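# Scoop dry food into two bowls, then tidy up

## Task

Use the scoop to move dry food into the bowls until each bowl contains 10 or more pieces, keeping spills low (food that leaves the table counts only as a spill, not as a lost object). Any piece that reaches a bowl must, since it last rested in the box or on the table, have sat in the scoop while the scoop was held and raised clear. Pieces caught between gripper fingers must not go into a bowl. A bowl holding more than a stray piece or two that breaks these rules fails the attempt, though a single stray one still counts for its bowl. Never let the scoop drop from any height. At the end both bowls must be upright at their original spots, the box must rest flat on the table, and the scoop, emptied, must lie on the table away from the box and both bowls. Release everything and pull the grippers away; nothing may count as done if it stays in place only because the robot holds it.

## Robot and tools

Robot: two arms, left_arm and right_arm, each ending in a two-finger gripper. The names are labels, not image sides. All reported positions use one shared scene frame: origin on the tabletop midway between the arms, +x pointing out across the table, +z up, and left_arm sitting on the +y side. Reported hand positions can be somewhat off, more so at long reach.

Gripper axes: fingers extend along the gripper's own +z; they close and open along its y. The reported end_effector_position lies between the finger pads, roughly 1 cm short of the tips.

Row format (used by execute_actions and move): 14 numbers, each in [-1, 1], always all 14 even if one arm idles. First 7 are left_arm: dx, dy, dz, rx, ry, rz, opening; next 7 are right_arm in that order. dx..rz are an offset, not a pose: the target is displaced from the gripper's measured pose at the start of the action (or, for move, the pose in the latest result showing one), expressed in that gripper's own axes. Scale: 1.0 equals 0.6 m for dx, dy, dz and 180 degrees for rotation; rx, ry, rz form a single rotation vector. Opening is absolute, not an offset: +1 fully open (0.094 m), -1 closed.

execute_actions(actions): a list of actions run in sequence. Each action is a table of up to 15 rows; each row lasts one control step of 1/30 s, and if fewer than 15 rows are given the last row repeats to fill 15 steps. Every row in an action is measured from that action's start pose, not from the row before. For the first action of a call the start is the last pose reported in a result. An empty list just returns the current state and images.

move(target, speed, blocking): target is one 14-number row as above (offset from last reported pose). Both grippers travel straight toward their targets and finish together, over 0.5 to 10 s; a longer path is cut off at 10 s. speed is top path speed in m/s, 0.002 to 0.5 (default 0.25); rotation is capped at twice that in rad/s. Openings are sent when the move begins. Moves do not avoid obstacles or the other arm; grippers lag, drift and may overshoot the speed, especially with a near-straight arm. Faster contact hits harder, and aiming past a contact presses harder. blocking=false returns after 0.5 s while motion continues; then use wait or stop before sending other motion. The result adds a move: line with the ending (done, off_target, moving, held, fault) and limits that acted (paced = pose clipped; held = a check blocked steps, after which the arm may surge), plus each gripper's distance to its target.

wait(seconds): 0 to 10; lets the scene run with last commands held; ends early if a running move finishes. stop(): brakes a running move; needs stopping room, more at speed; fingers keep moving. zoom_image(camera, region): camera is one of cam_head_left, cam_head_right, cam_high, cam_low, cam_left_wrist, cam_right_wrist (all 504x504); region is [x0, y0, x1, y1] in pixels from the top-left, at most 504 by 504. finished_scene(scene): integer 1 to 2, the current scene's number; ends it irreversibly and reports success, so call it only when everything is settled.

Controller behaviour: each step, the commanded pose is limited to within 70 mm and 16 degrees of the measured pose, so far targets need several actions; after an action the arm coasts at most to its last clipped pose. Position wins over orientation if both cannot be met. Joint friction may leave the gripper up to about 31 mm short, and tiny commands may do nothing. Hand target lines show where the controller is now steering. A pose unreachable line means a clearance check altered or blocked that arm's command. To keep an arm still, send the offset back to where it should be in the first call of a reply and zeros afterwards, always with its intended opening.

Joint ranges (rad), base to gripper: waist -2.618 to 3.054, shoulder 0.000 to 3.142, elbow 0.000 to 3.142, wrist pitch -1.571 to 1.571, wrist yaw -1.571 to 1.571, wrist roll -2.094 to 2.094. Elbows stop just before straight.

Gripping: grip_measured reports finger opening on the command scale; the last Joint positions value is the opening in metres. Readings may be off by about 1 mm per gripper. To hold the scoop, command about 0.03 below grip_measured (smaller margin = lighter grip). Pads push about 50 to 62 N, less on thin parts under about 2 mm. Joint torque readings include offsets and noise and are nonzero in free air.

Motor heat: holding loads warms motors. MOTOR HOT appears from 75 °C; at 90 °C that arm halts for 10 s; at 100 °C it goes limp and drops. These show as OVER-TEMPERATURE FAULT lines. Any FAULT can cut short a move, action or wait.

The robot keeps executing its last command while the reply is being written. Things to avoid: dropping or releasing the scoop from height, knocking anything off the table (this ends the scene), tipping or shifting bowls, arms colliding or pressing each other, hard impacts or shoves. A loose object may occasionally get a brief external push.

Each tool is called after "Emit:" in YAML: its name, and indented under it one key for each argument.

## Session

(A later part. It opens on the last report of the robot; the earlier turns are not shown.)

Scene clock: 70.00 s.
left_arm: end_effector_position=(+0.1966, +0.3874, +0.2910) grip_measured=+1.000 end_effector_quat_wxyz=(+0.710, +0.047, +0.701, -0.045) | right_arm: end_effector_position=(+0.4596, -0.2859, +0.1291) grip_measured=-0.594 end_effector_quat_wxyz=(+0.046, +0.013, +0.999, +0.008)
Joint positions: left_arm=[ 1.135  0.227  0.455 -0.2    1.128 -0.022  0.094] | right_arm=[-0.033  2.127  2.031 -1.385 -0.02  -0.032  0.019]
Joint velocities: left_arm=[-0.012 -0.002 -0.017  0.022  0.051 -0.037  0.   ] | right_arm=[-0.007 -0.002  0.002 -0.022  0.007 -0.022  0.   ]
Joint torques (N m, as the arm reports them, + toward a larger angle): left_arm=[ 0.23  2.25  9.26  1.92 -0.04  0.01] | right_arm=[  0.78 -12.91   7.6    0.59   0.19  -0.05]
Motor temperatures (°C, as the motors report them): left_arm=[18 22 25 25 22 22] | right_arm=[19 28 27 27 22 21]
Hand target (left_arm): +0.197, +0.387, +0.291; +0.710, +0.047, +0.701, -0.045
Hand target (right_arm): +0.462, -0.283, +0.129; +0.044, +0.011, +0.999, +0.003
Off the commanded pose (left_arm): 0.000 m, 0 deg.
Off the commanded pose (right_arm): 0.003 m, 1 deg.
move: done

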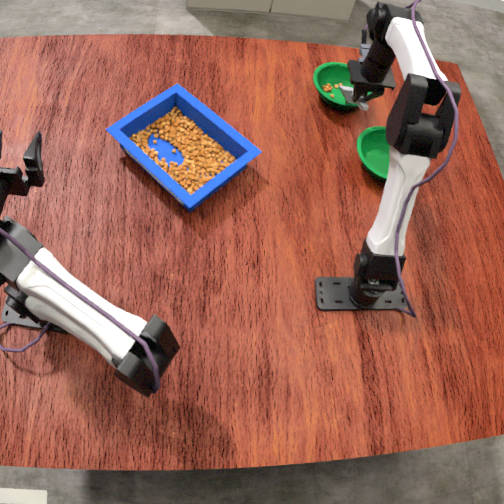

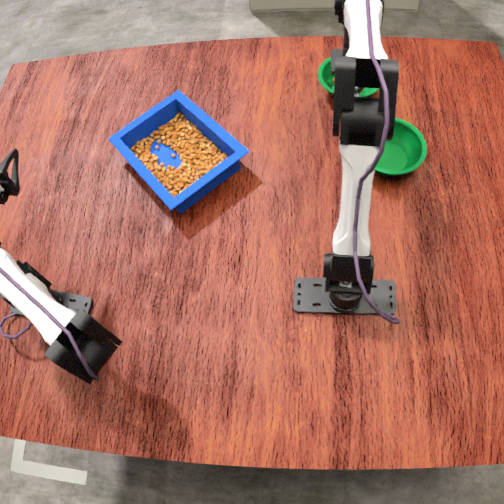

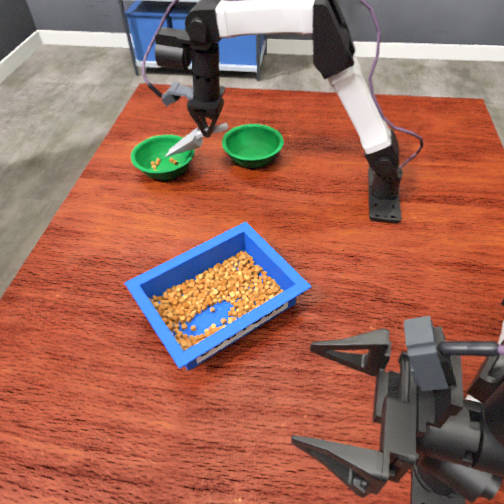

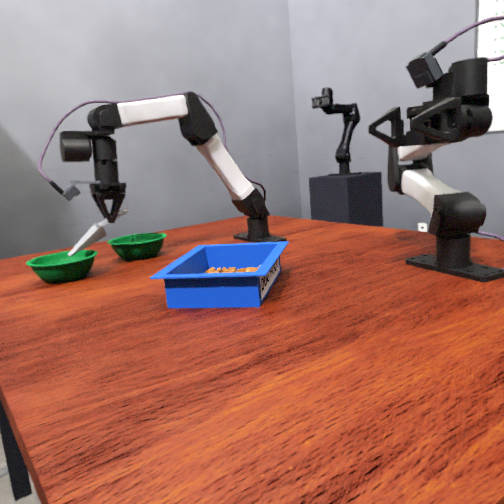

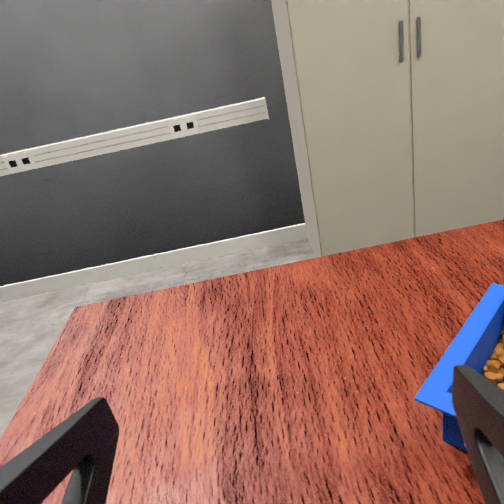

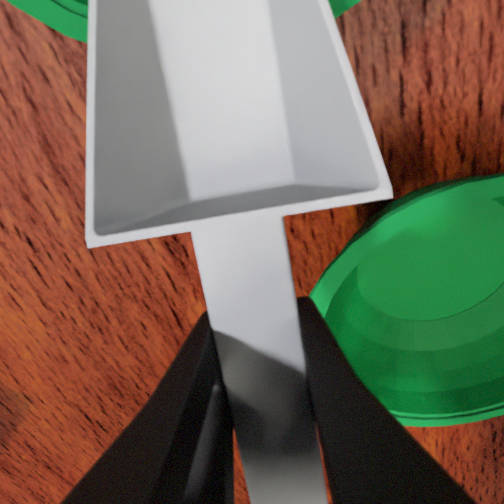

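Emit:
move:
  target: [0,0,0,0,0,0,1,0.04,0,-0.09,0,-0.035,0,-0.7]

Emit:
move:
  target: [0,0,0,0,0,0,1,0.24,0.46,-0.05,-0.043,0,-0.249,-0.7]
  speed: 0.35

Emit:
move:
  target: [0,0,0,0,0,0,1,0,0,0.09,0,0.065,0,-0.7]
  speed: 0.15

Emit:
zoom_image:
  camera: "cam_head_right"
  region: [300,40,400,120]

Scene clock: 79.57 s.
left_arm: end_effector_position=(+0.1966, +0.3874, +0.2910) grip_measured=+1.000 end_effector_quat_wxyz=(+0.710, +0.047, +0.701, -0.045) | right_arm: end_effector_position=(+0.4306, -0.2842, +0.1817) grip_measured=-0.594 end_effector_quat_wxyz=(+0.097, +0.012, +0.995, +0.005)
Joint positions: left_arm=[ 1.135  0.227  0.455 -0.2    1.128 -0.022  0.094] | right_arm=[-0.033  1.918  1.924 -1.382 -0.02  -0.032  0.019]
Joint velocities: left_arm=[-0.002 -0.002 -0.012  0.051 -0.007 -0.066  0.   ] | right_arm=[ 0.012  0.007  0.002 -0.037 -0.007  0.007 -0.   ]
Joint torques (N m, as the arm reports them, + toward a larger angle): left_arm=[ 0.21  2.35  9.35  1.86 -0.01  0.06] | right_arm=[ -0.56 -12.55   5.43   1.04   0.02  -0.17]
Motor temperatures (°C, as the motors report them): left_arm=[18 22 26 25 22 22] | right_arm=[20 29 28 26 22 21]
Hand target (left_arm): +0.197, +0.387, +0.291; +0.710, +0.047, +0.701, -0.045
Hand target (right_arm): +0.431, -0.285, +0.181; +0.100, +0.012, +0.995, +0.007
Off the commanded pose (left_arm): 0.000 m, 0 deg.
Off the commanded pose (right_arm): 0.002 m, 0 deg.
move: done

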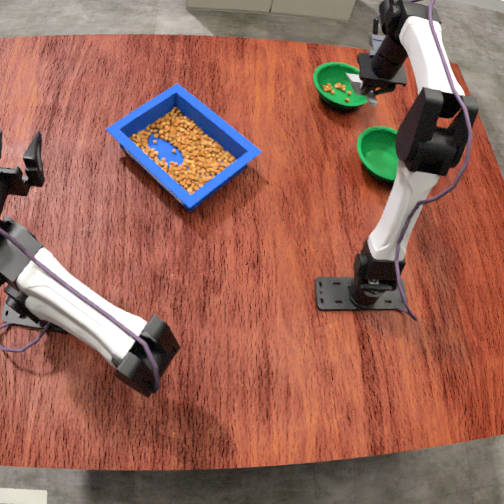

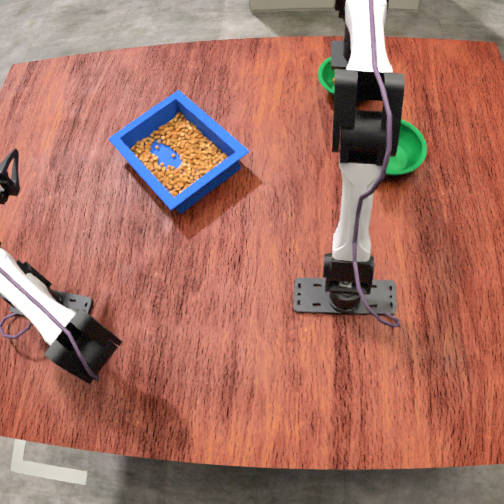

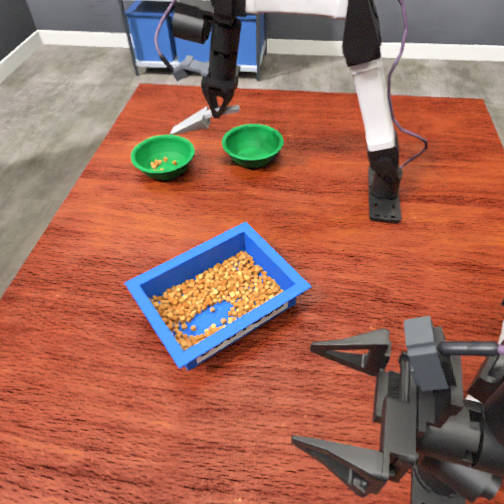

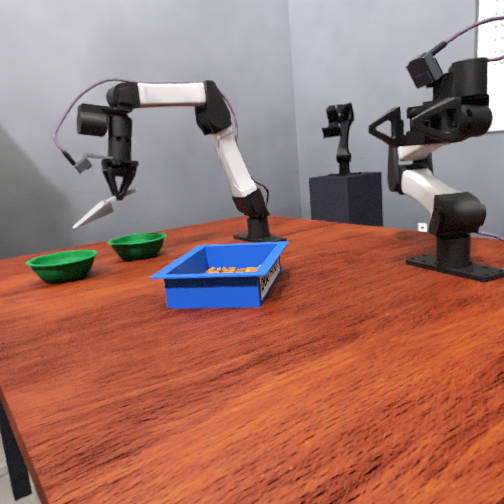

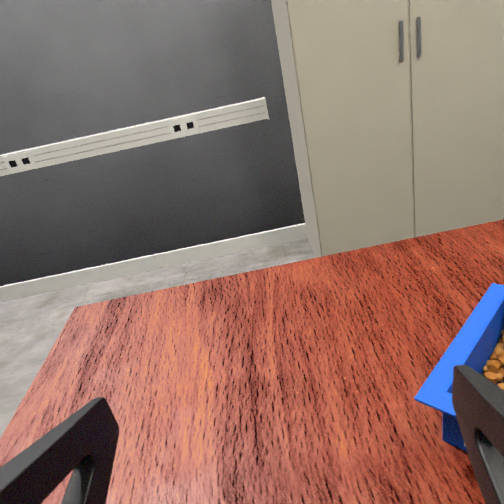

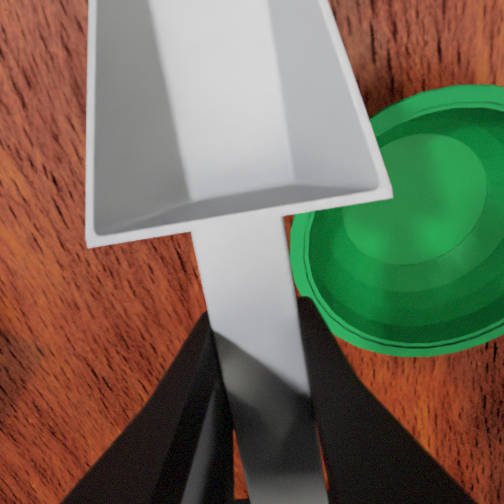

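Scene clock: 81.17 s.
left_arm: end_effector_position=(+0.1966, +0.3874, +0.2910) grip_measured=+1.000 end_effector_quat_wxyz=(+0.710, +0.047, +0.701, -0.045) | right_arm: end_effector_position=(+0.2822, -0.0073, +0.1822) grip_measured=-0.594 end_effector_quat_wxyz=(+0.082, -0.381, +0.920, +0.038)
Joint positions: left_arm=[ 1.135  0.227  0.455 -0.2    1.128 -0.022  0.094] | right_arm=[ 0.814  1.758  1.722 -1.353 -0.007  0.004  0.019]
Joint velocities: left_arm=[-0.002 -0.002  0.007 -0.051  0.007 -0.081  0.   ] | right_arm=[-0.007  0.022  0.002 -0.081  0.022 -0.037  0.001]
Joint torques (N m, as the arm reports them, + toward a larger angle): left_arm=[ 0.14  2.21  9.17  1.89 -0.08 -0.03] | right_arm=[-0.29 -8.98  7.74  0.87  0.19 -0.02]
Motor temperatures (°C, as the motors report them): left_arm=[18 22 26 25 22 22] | right_arm=[20 29 28 26 22 21]
Hand target (left_arm): +0.197, +0.387, +0.291; +0.710, +0.047, +0.701, -0.045
Hand target (right_arm): +0.287, -0.006, +0.184; +0.088, -0.374, +0.922, +0.035
Off the commanded pose (left_arm): 0.000 m, 0 deg.
Off the commanded pose (right_arm): 0.009 m, 2 deg.
move: done

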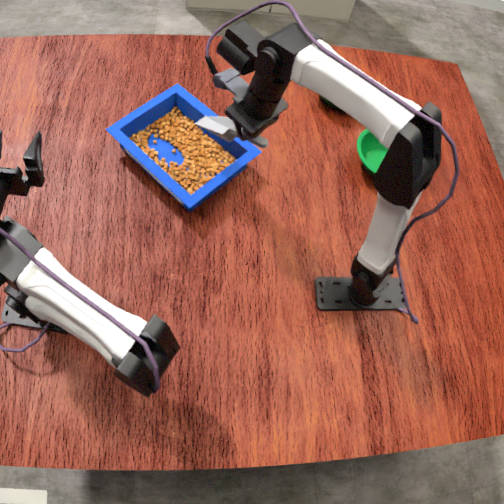

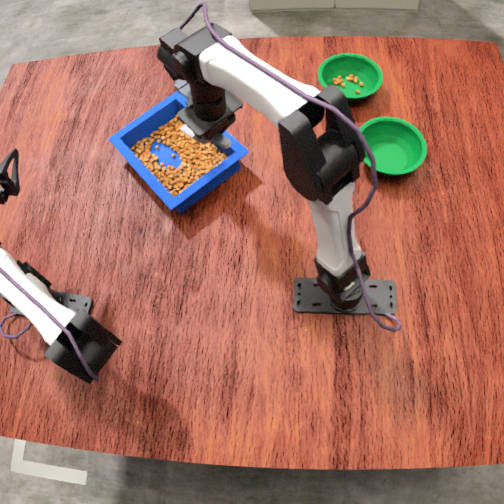

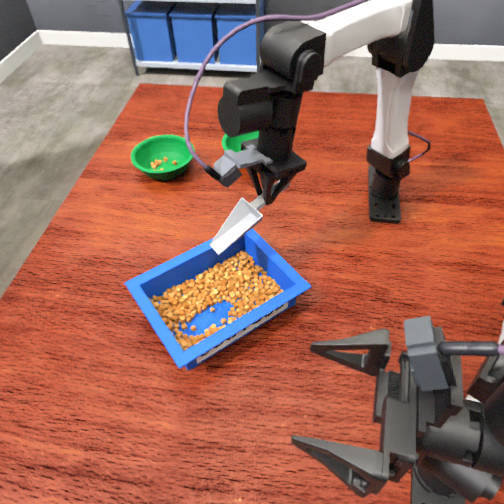

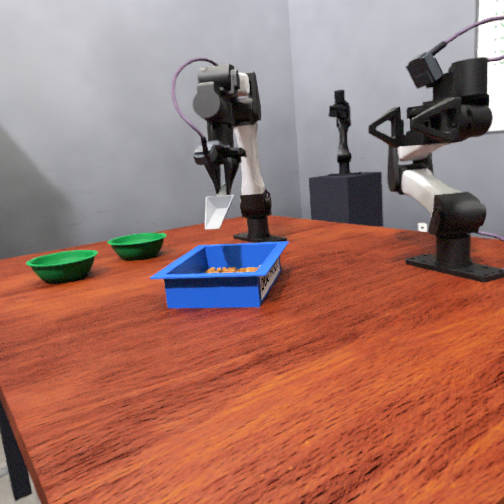

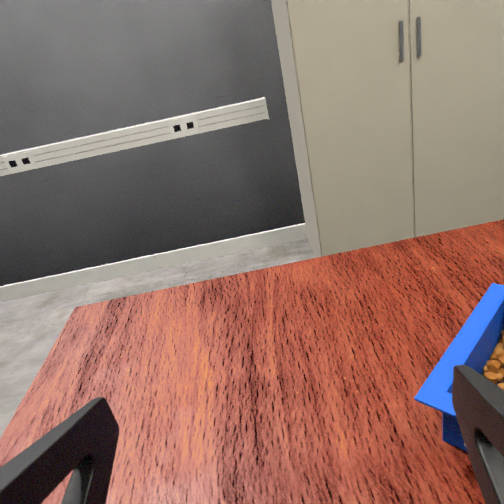

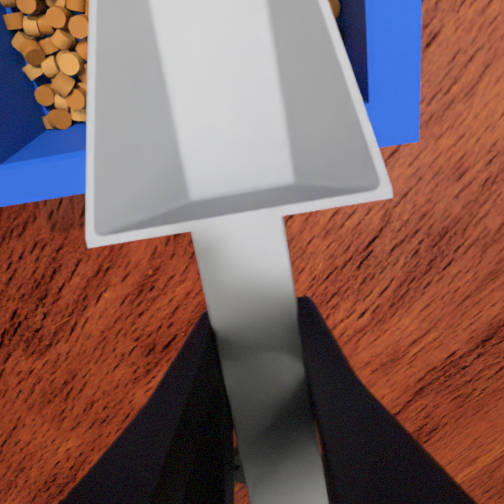

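Scene clock: 82.30 s.
left_arm: end_effector_position=(+0.1966, +0.3874, +0.2910) grip_measured=+1.000 end_effector_quat_wxyz=(+0.710, +0.047, +0.701, -0.045) | right_arm: end_effector_position=(+0.2866, -0.0028, +0.1260) grip_measured=-0.594 end_effector_quat_wxyz=(-0.014, -0.383, +0.924, -0.002)
Joint positions: left_arm=[ 1.135  0.227  0.455 -0.2    1.128 -0.022  0.094] | right_arm=[ 0.814  1.967  1.785 -1.417 -0.007  0.004  0.019]
Joint velocities: left_arm=[-0.007  0.007 -0.012 -0.007 -0.007  0.066  0.   ] | right_arm=[ 0.002 -0.012  0.002  0.066  0.007  0.007 -0.   ]
Joint torques (N m, as the arm reports them, + toward a larger angle): left_arm=[0.18 2.26 9.01 1.87 0.01 0.  ] | right_arm=[ -0.18 -11.59   7.76   0.29   0.09  -0.12]
Motor temperatures (°C, as the motors report them): left_arm=[18 22 26 25 22 22] | right_arm=[20 29 28 26 22 21]
Hand target (left_arm): +0.197, +0.387, +0.291; +0.710, +0.047, +0.701, -0.045
Hand target (right_arm): +0.289, -0.001, +0.129; -0.011, -0.382, +0.924, -0.001
Off the commanded pose (left_arm): 0.000 m, 0 deg.
Off the commanded pose (right_arm): 0.005 m, 0 deg.
move: done

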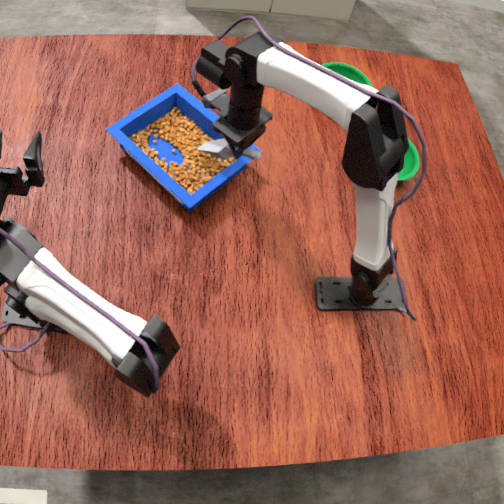

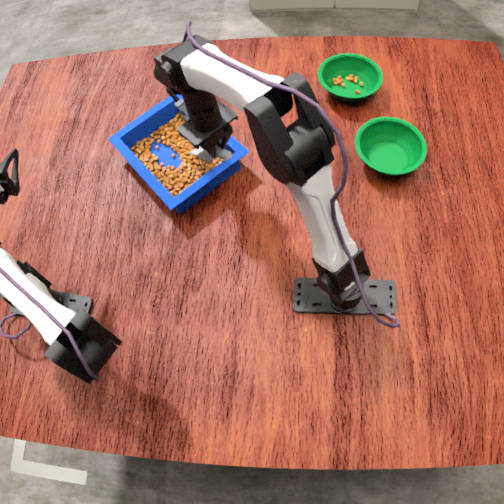

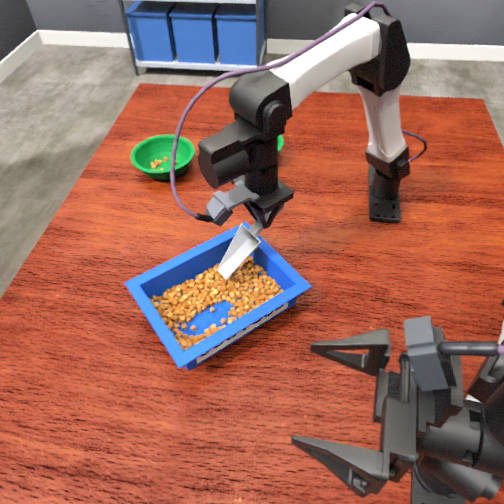

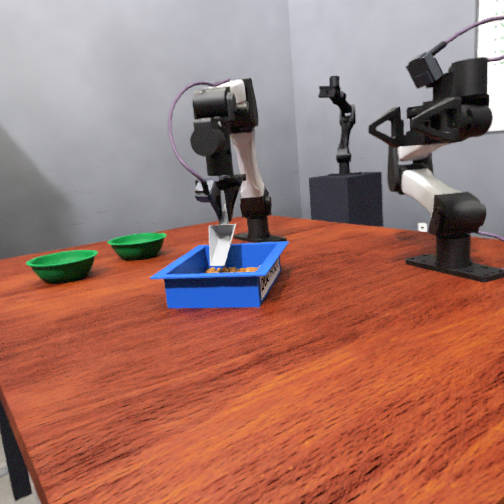

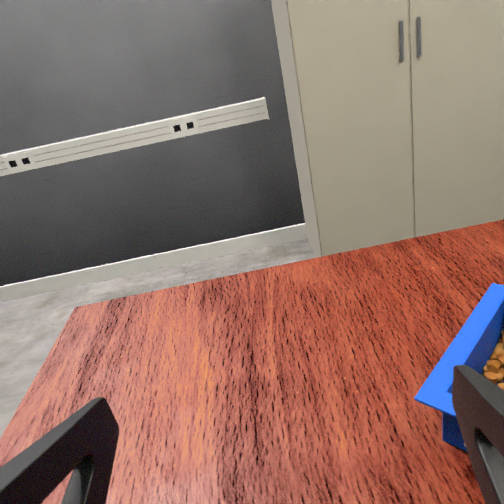

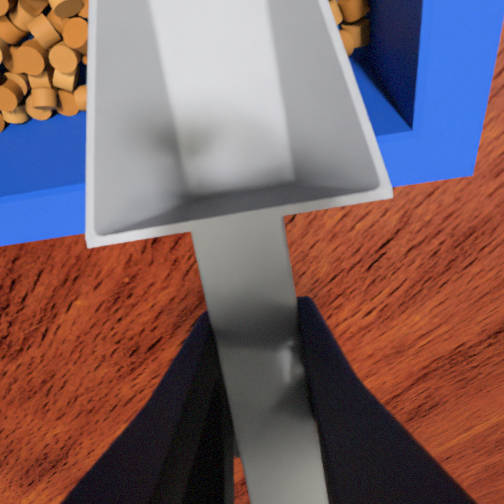

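Region (300, 40, 400, 120) of cam_head_right's 504x504 image, scaled by 5.040, with more detail than that image has; it fills the top 403 rows of this view, and the rest is white.

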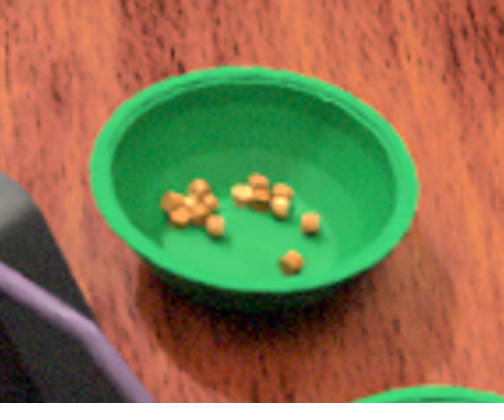

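Emit:
move:
  target: [0,0,0,0,0,0,1,-0.065,0,0.065,0,0,0,-0.7]
  speed: 0.06

Emit:
move:
  target: [0,0,0,0,0,0,1,-0.165,0,0.058,0,-0.11,0,-0.7]
  speed: 0.08

Emit:
move:
  target: [0,0,0,0,0,0,1,-0.02,0,0.02,0,-0.185,0,-0.7]
  speed: 0.13

Scene clock: 88.80 s.
left_arm: end_effector_position=(+0.1966, +0.3874, +0.2910) grip_measured=+1.000 end_effector_quat_wxyz=(+0.710, +0.047, +0.701, -0.045) | right_arm: end_effector_position=(+0.3116, +0.0224, +0.0899) grip_measured=-0.594 end_effector_quat_wxyz=(-0.010, -0.383, +0.924, -0.000)
Joint positions: left_arm=[ 1.135  0.227  0.455 -0.2    1.128 -0.022  0.094] | right_arm=[ 0.814  2.106  1.846 -1.329 -0.007  0.004  0.019]
Joint velocities: left_arm=[-0.002 -0.012  0.002  0.007 -0.022 -0.007  0.   ] | right_arm=[ 0.007  0.002 -0.012 -0.066  0.051  0.066 -0.001]
Joint torques (N m, as the arm reports them, + toward a larger angle): left_arm=[0.14 2.35 9.   1.9  0.01 0.  ] | right_arm=[ -0.16 -11.97   7.12   0.37   0.09  -0.13]
Motor temperatures (°C, as the motors report them): left_arm=[18 22 26 25 22 22] | right_arm=[19 30 28 26 22 21]
Hand target (left_arm): +0.197, +0.387, +0.291; +0.710, +0.047, +0.701, -0.045
Hand target (right_arm): +0.313, +0.024, +0.086; -0.014, -0.383, +0.924, -0.002
Off the commanded pose (left_arm): 0.000 m, 0 deg.
Off the commanded pose (right_arm): 0.005 m, 1 deg.
move: done

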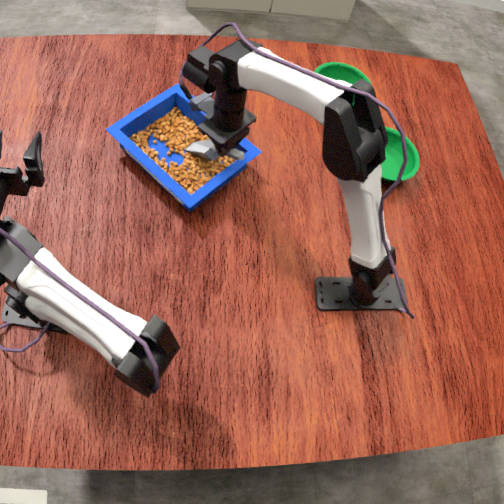

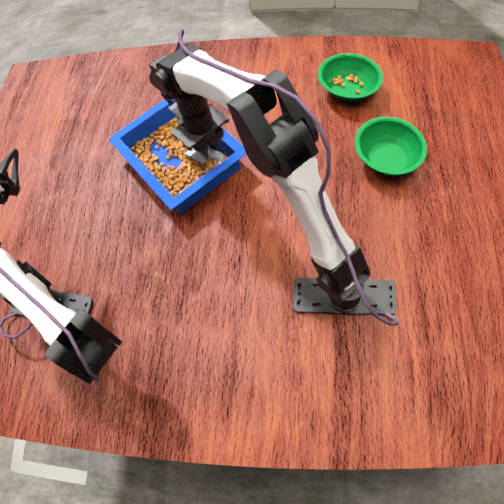

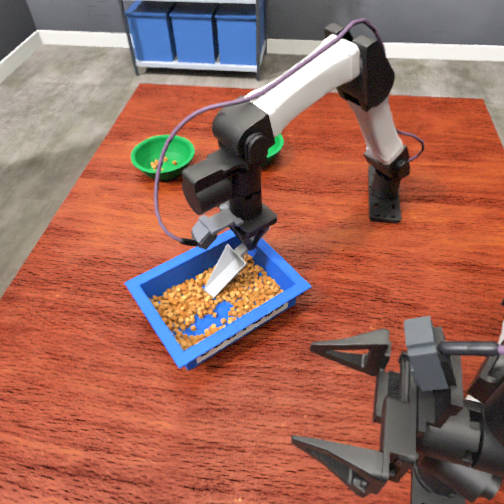

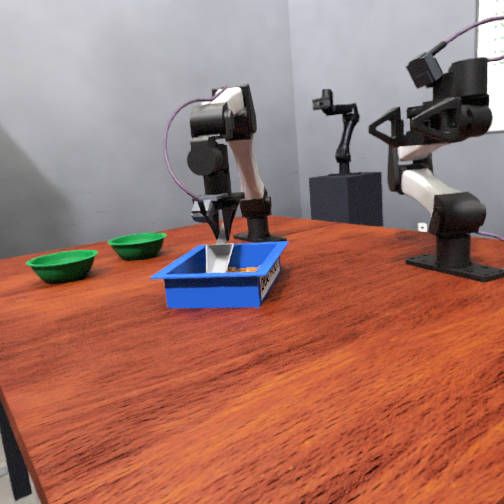

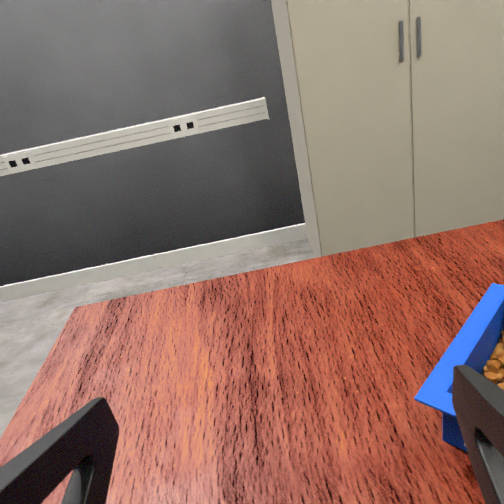

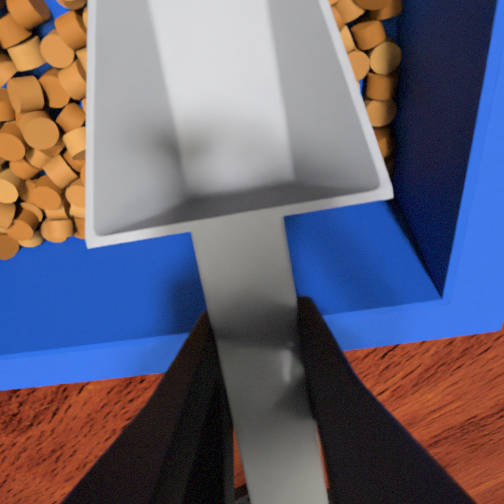

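Scene clock: 91.33 s.
left_arm: end_effector_position=(+0.1966, +0.3874, +0.2910) grip_measured=+1.000 end_effector_quat_wxyz=(+0.710, +0.047, +0.701, -0.045) | right_arm: end_effector_position=(+0.3764, +0.0877, +0.0602) grip_measured=-0.594 end_effector_quat_wxyz=(+0.142, -0.378, +0.913, +0.063)
Joint positions: left_arm=[ 1.135  0.227  0.455 -0.2    1.128 -0.022  0.094] | right_arm=[ 0.814  2.173  1.786 -0.872 -0.007  0.004  0.019]
Joint velocities: left_arm=[-0.007  0.002 -0.007  0.022  0.007  0.007  0.   ] | right_arm=[ 0.022  0.022 -0.002 -0.007 -0.066 -0.022 -0.001]
Joint torques (N m, as the arm reports them, + toward a larger angle): left_arm=[0.21 2.24 9.05 1.84 0.04 0.02] | right_arm=[ -0.16 -13.91   5.92   1.57   0.08  -0.15]
Motor temperatures (°C, as the motors report them): left_arm=[18 22 26 26 22 22] | right_arm=[19 30 28 26 22 21]
Hand target (left_arm): +0.197, +0.387, +0.291; +0.710, +0.047, +0.701, -0.045
Hand target (right_arm): +0.380, +0.092, +0.053; +0.149, -0.379, +0.911, +0.066
Off the commanded pose (left_arm): 0.000 m, 0 deg.
Off the commanded pose (right_arm): 0.009 m, 1 deg.
move: done

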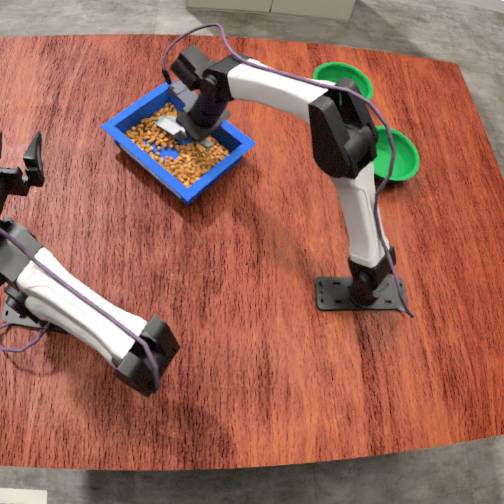

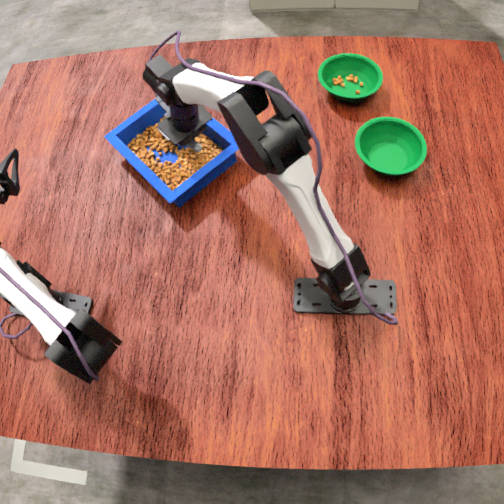

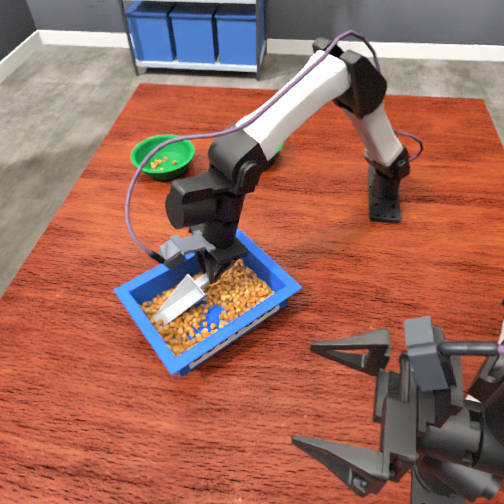

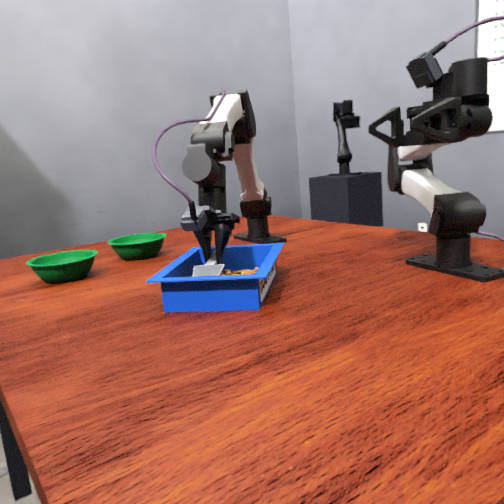

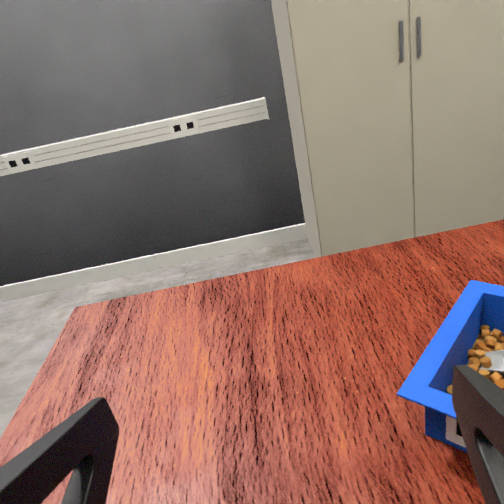

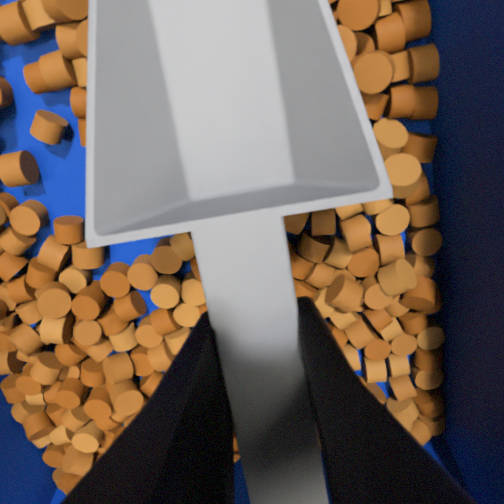

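Scene clock: 93.97 s.
left_arm: end_effector_position=(+0.1966, +0.3874, +0.2910) grip_measured=+1.000 end_effector_quat_wxyz=(+0.710, +0.047, +0.701, -0.045) | right_arm: end_effector_position=(+0.3821, +0.0934, +0.0411) grip_measured=-0.594 end_effector_quat_wxyz=(+0.376, -0.350, +0.843, +0.161)
Joint positions: left_arm=[ 1.135  0.227  0.455 -0.2    1.128 -0.022  0.094] | right_arm=[ 0.814  1.954  1.06   0.165 -0.007  0.004  0.019]
Joint velocities: left_arm=[-0.007 -0.002  0.012  0.037  0.007  0.081  0.   ] | right_arm=[-0.007 -0.017  0.012 -0.007 -0.007 -0.051 -0.001]
Joint torques (N m, as the arm reports them, + toward a larger angle): left_arm=[ 0.06  2.33  9.21  1.88 -0.02  0.03] | right_arm=[ -0.19 -14.09   5.7    2.54   0.06  -0.17]
Motor temperatures (°C, as the motors report them): left_arm=[18 22 26 26 22 22] | right_arm=[19 31 28 26 22 21]
Hand target (left_arm): +0.197, +0.387, +0.291; +0.710, +0.047, +0.701, -0.045
Hand target (right_arm): +0.386, +0.097, +0.053; +0.397, -0.348, +0.832, +0.169
Off the commanded pose (left_arm): 0.000 m, 0 deg.
Off the commanded pose (right_arm): 0.013 m, 3 deg.
move: off_target (right_arm)

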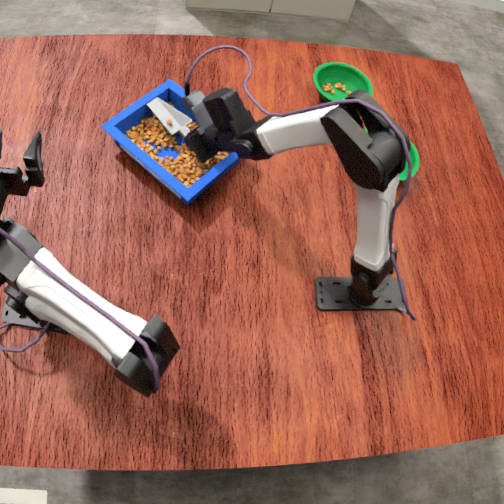

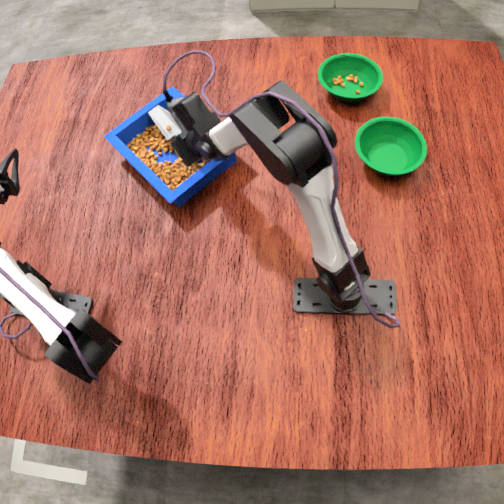

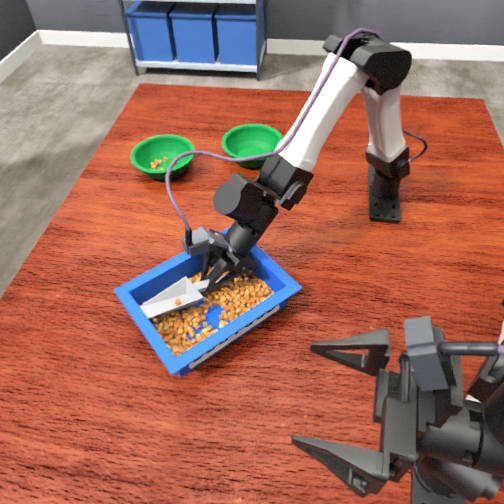

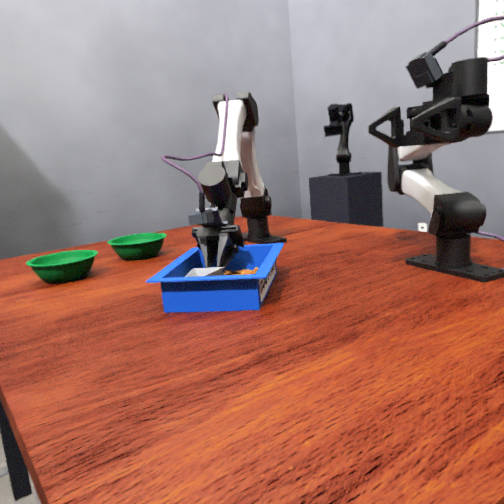

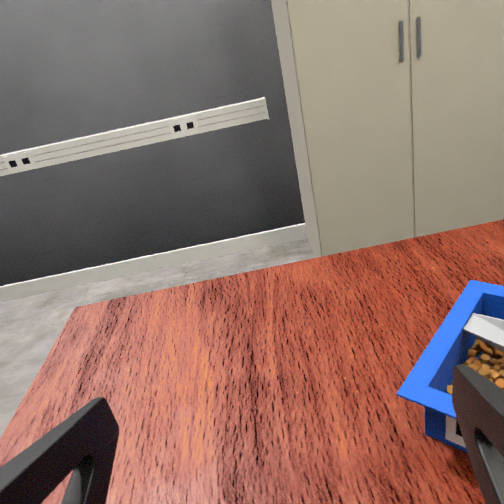

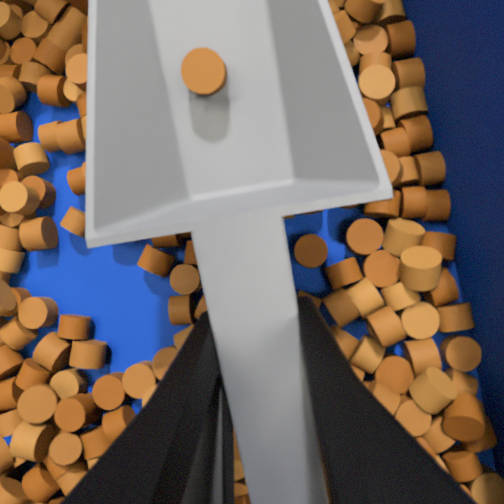

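Emit:
move:
  target: [0,0,0,0,0,0,1,0.01,0.015,-0.21,0,0.285,0,-0.7]
  speed: 0.3

Emit:
move:
  target: [0,0,0,0,0,0,1,-0.035,0,0.045,0,0,0,-0.7]
  speed: 0.05

Emit:
zoom_image:
  camera: "cam_high"
  region: [110,200,310,380]

Scene clock: 101.47 s.
left_arm: end_effector_position=(+0.1966, +0.3874, +0.2910) grip_measured=+1.000 end_effector_quat_wxyz=(+0.710, +0.047, +0.701, -0.045) | right_arm: end_effector_position=(+0.3097, +0.0286, +0.1199) grip_measured=-0.594 end_effector_quat_wxyz=(-0.024, -0.381, +0.924, -0.007)
Joint positions: left_arm=[ 1.135  0.227  0.455 -0.2    1.128 -0.022  0.094] | right_arm=[ 0.828  2.165  2.056 -1.512 -0.007  0.02   0.019]
Joint velocities: left_arm=[ 0.012 -0.002 -0.002  0.007  0.066 -0.11   0.   ] | right_arm=[ 0.022 -0.007 -0.017  0.037  0.037 -0.022 -0.001]
Joint torques (N m, as the arm reports them, + toward a larger angle): left_arm=[0.29 2.11 9.12 1.88 0.01 0.01] | right_arm=[  0.58 -13.06   7.42   0.25   0.06  -0.01]
Motor temperatures (°C, as the motors report them): left_arm=[18 22 26 26 22 22] | right_arm=[19 32 28 27 22 21]
Hand target (left_arm): +0.197, +0.387, +0.291; +0.710, +0.047, +0.701, -0.045
Hand target (right_arm): +0.308, +0.033, +0.120; -0.026, -0.380, +0.925, -0.007
Off the commanded pose (left_arm): 0.000 m, 0 deg.
Off the commanded pose (right_arm): 0.003 m, 1 deg.
move: done

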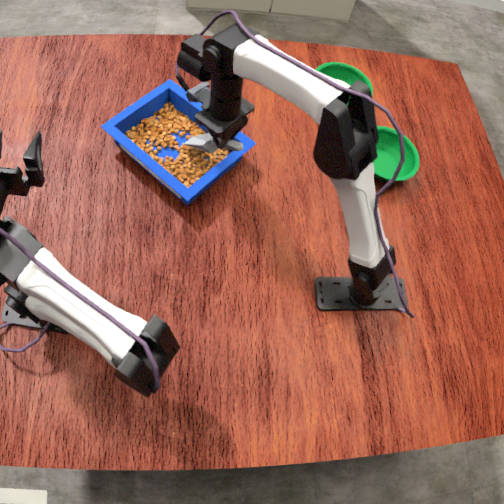

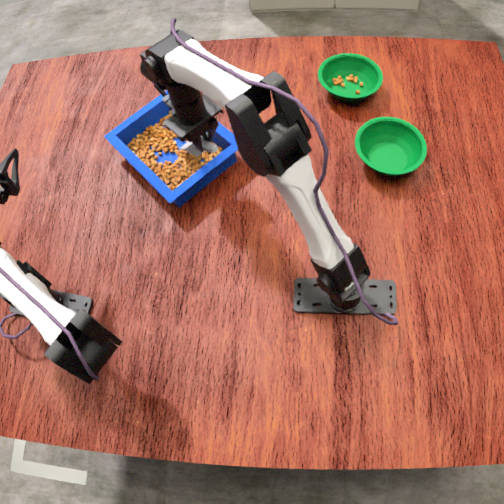

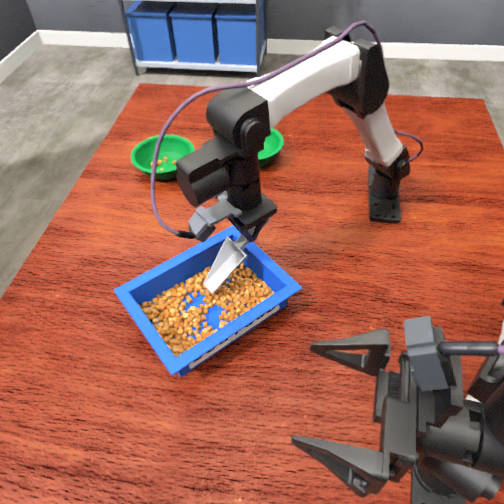

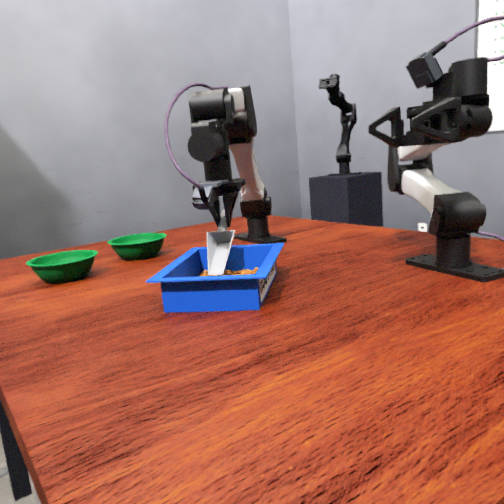

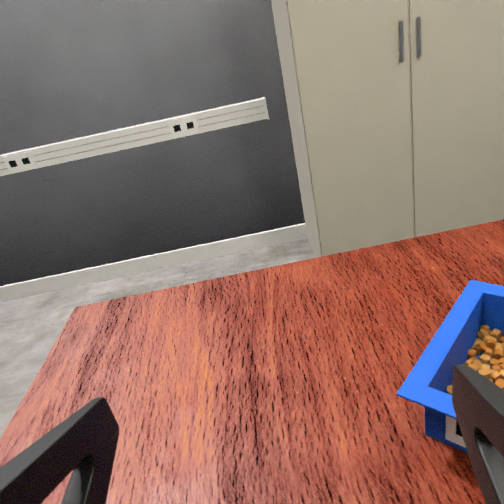

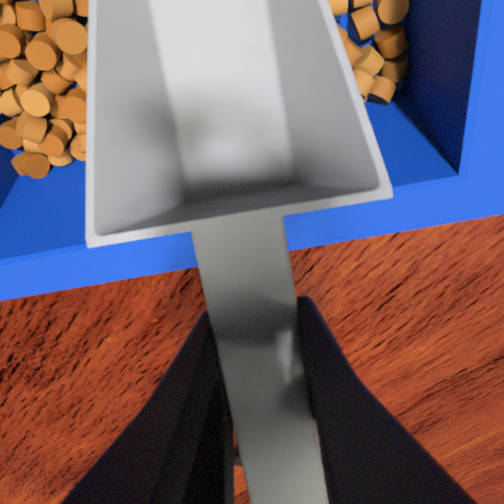

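Scene clock: 102.53 s.
left_arm: end_effector_position=(+0.1966, +0.3874, +0.2910) grip_measured=+1.000 end_effector_quat_wxyz=(+0.710, +0.047, +0.701, -0.045) | right_arm: end_effector_position=(+0.3183, +0.0375, +0.0935) grip_measured=-0.594 end_effector_quat_wxyz=(-0.032, -0.381, +0.924, -0.010)
Joint positions: left_arm=[ 1.135  0.227  0.455 -0.2    1.128 -0.022  0.094] | right_arm=[ 0.828  2.234  2.062 -1.465 -0.007  0.02   0.019]
Joint velocities: left_arm=[-0.002  0.002  0.007 -0.037 -0.007  0.007  0.   ] | right_arm=[ 0.012 -0.002 -0.002 -0.007  0.051  0.022  0.001]
Joint torques (N m, as the arm reports them, + toward a larger angle): left_arm=[ 0.42  2.39  9.17  1.87  0.   -0.01] | right_arm=[ -0.2  -13.56   7.24   0.43   0.09  -0.14]
Motor temperatures (°C, as the motors report them): left_arm=[18 22 26 26 22 22] | right_arm=[19 32 28 27 22 21]
Hand target (left_arm): +0.197, +0.387, +0.291; +0.710, +0.047, +0.701, -0.045
Hand target (right_arm): +0.323, +0.042, +0.092; -0.024, -0.381, +0.924, -0.007
Off the commanded pose (left_arm): 0.000 m, 0 deg.
Off the commanded pose (right_arm): 0.007 m, 1 deg.
move: done

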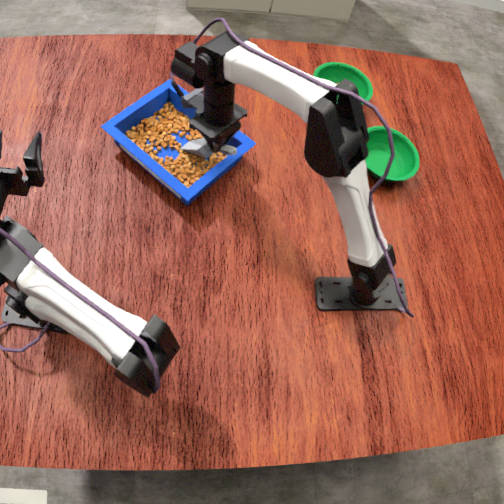

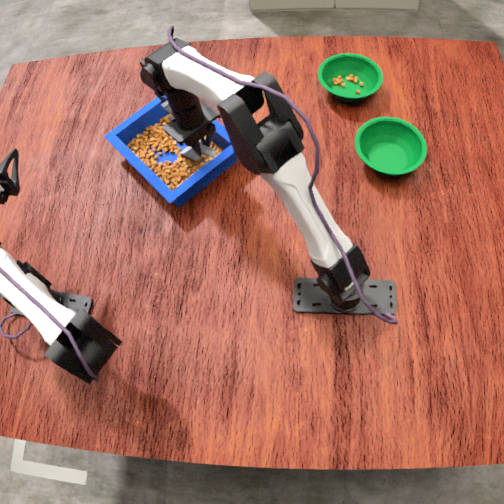

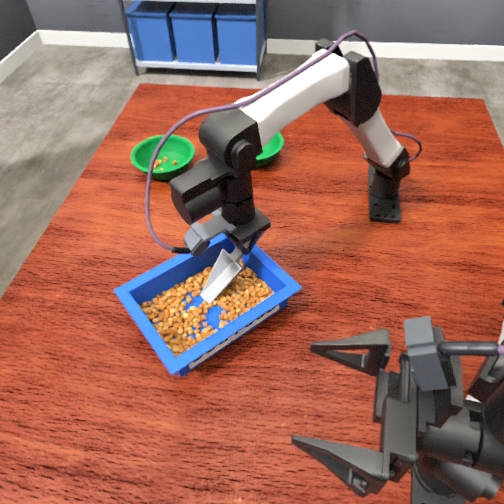

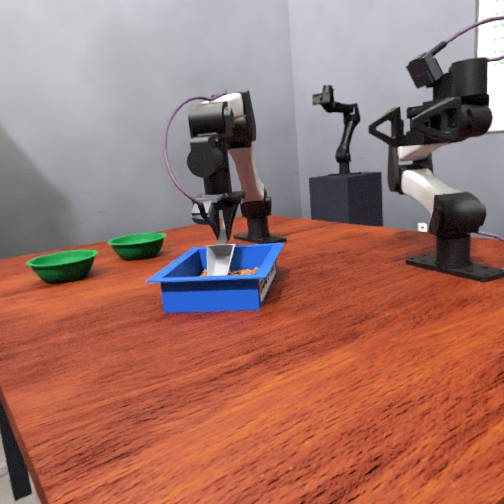

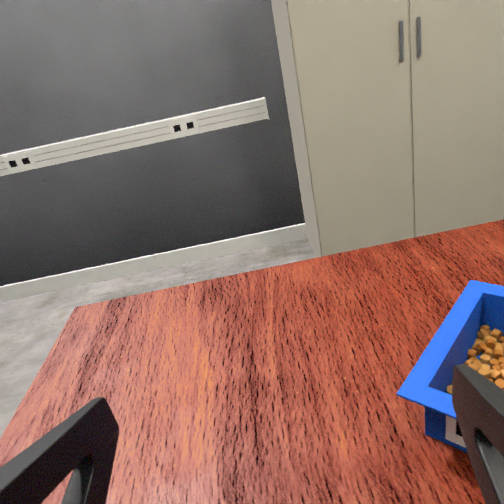

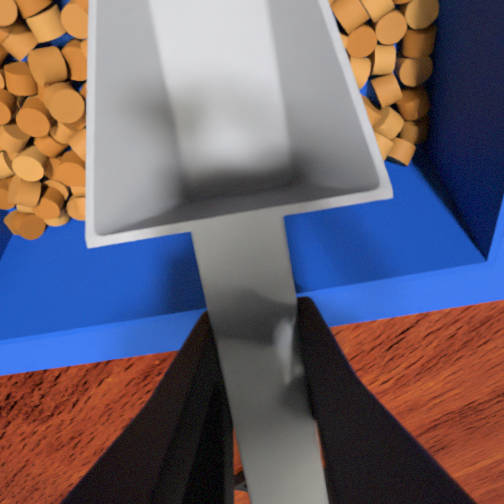

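Region (110, 200, 310, 380) of cam_high's 504x504 image, scaled by 2.520, with more detail than that image has; it fills the top 454 rows of this view, and the rest is white.

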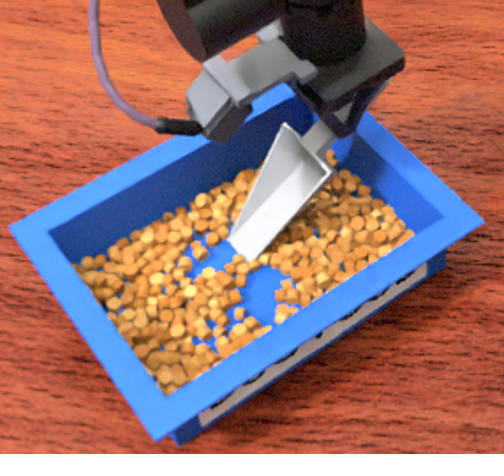

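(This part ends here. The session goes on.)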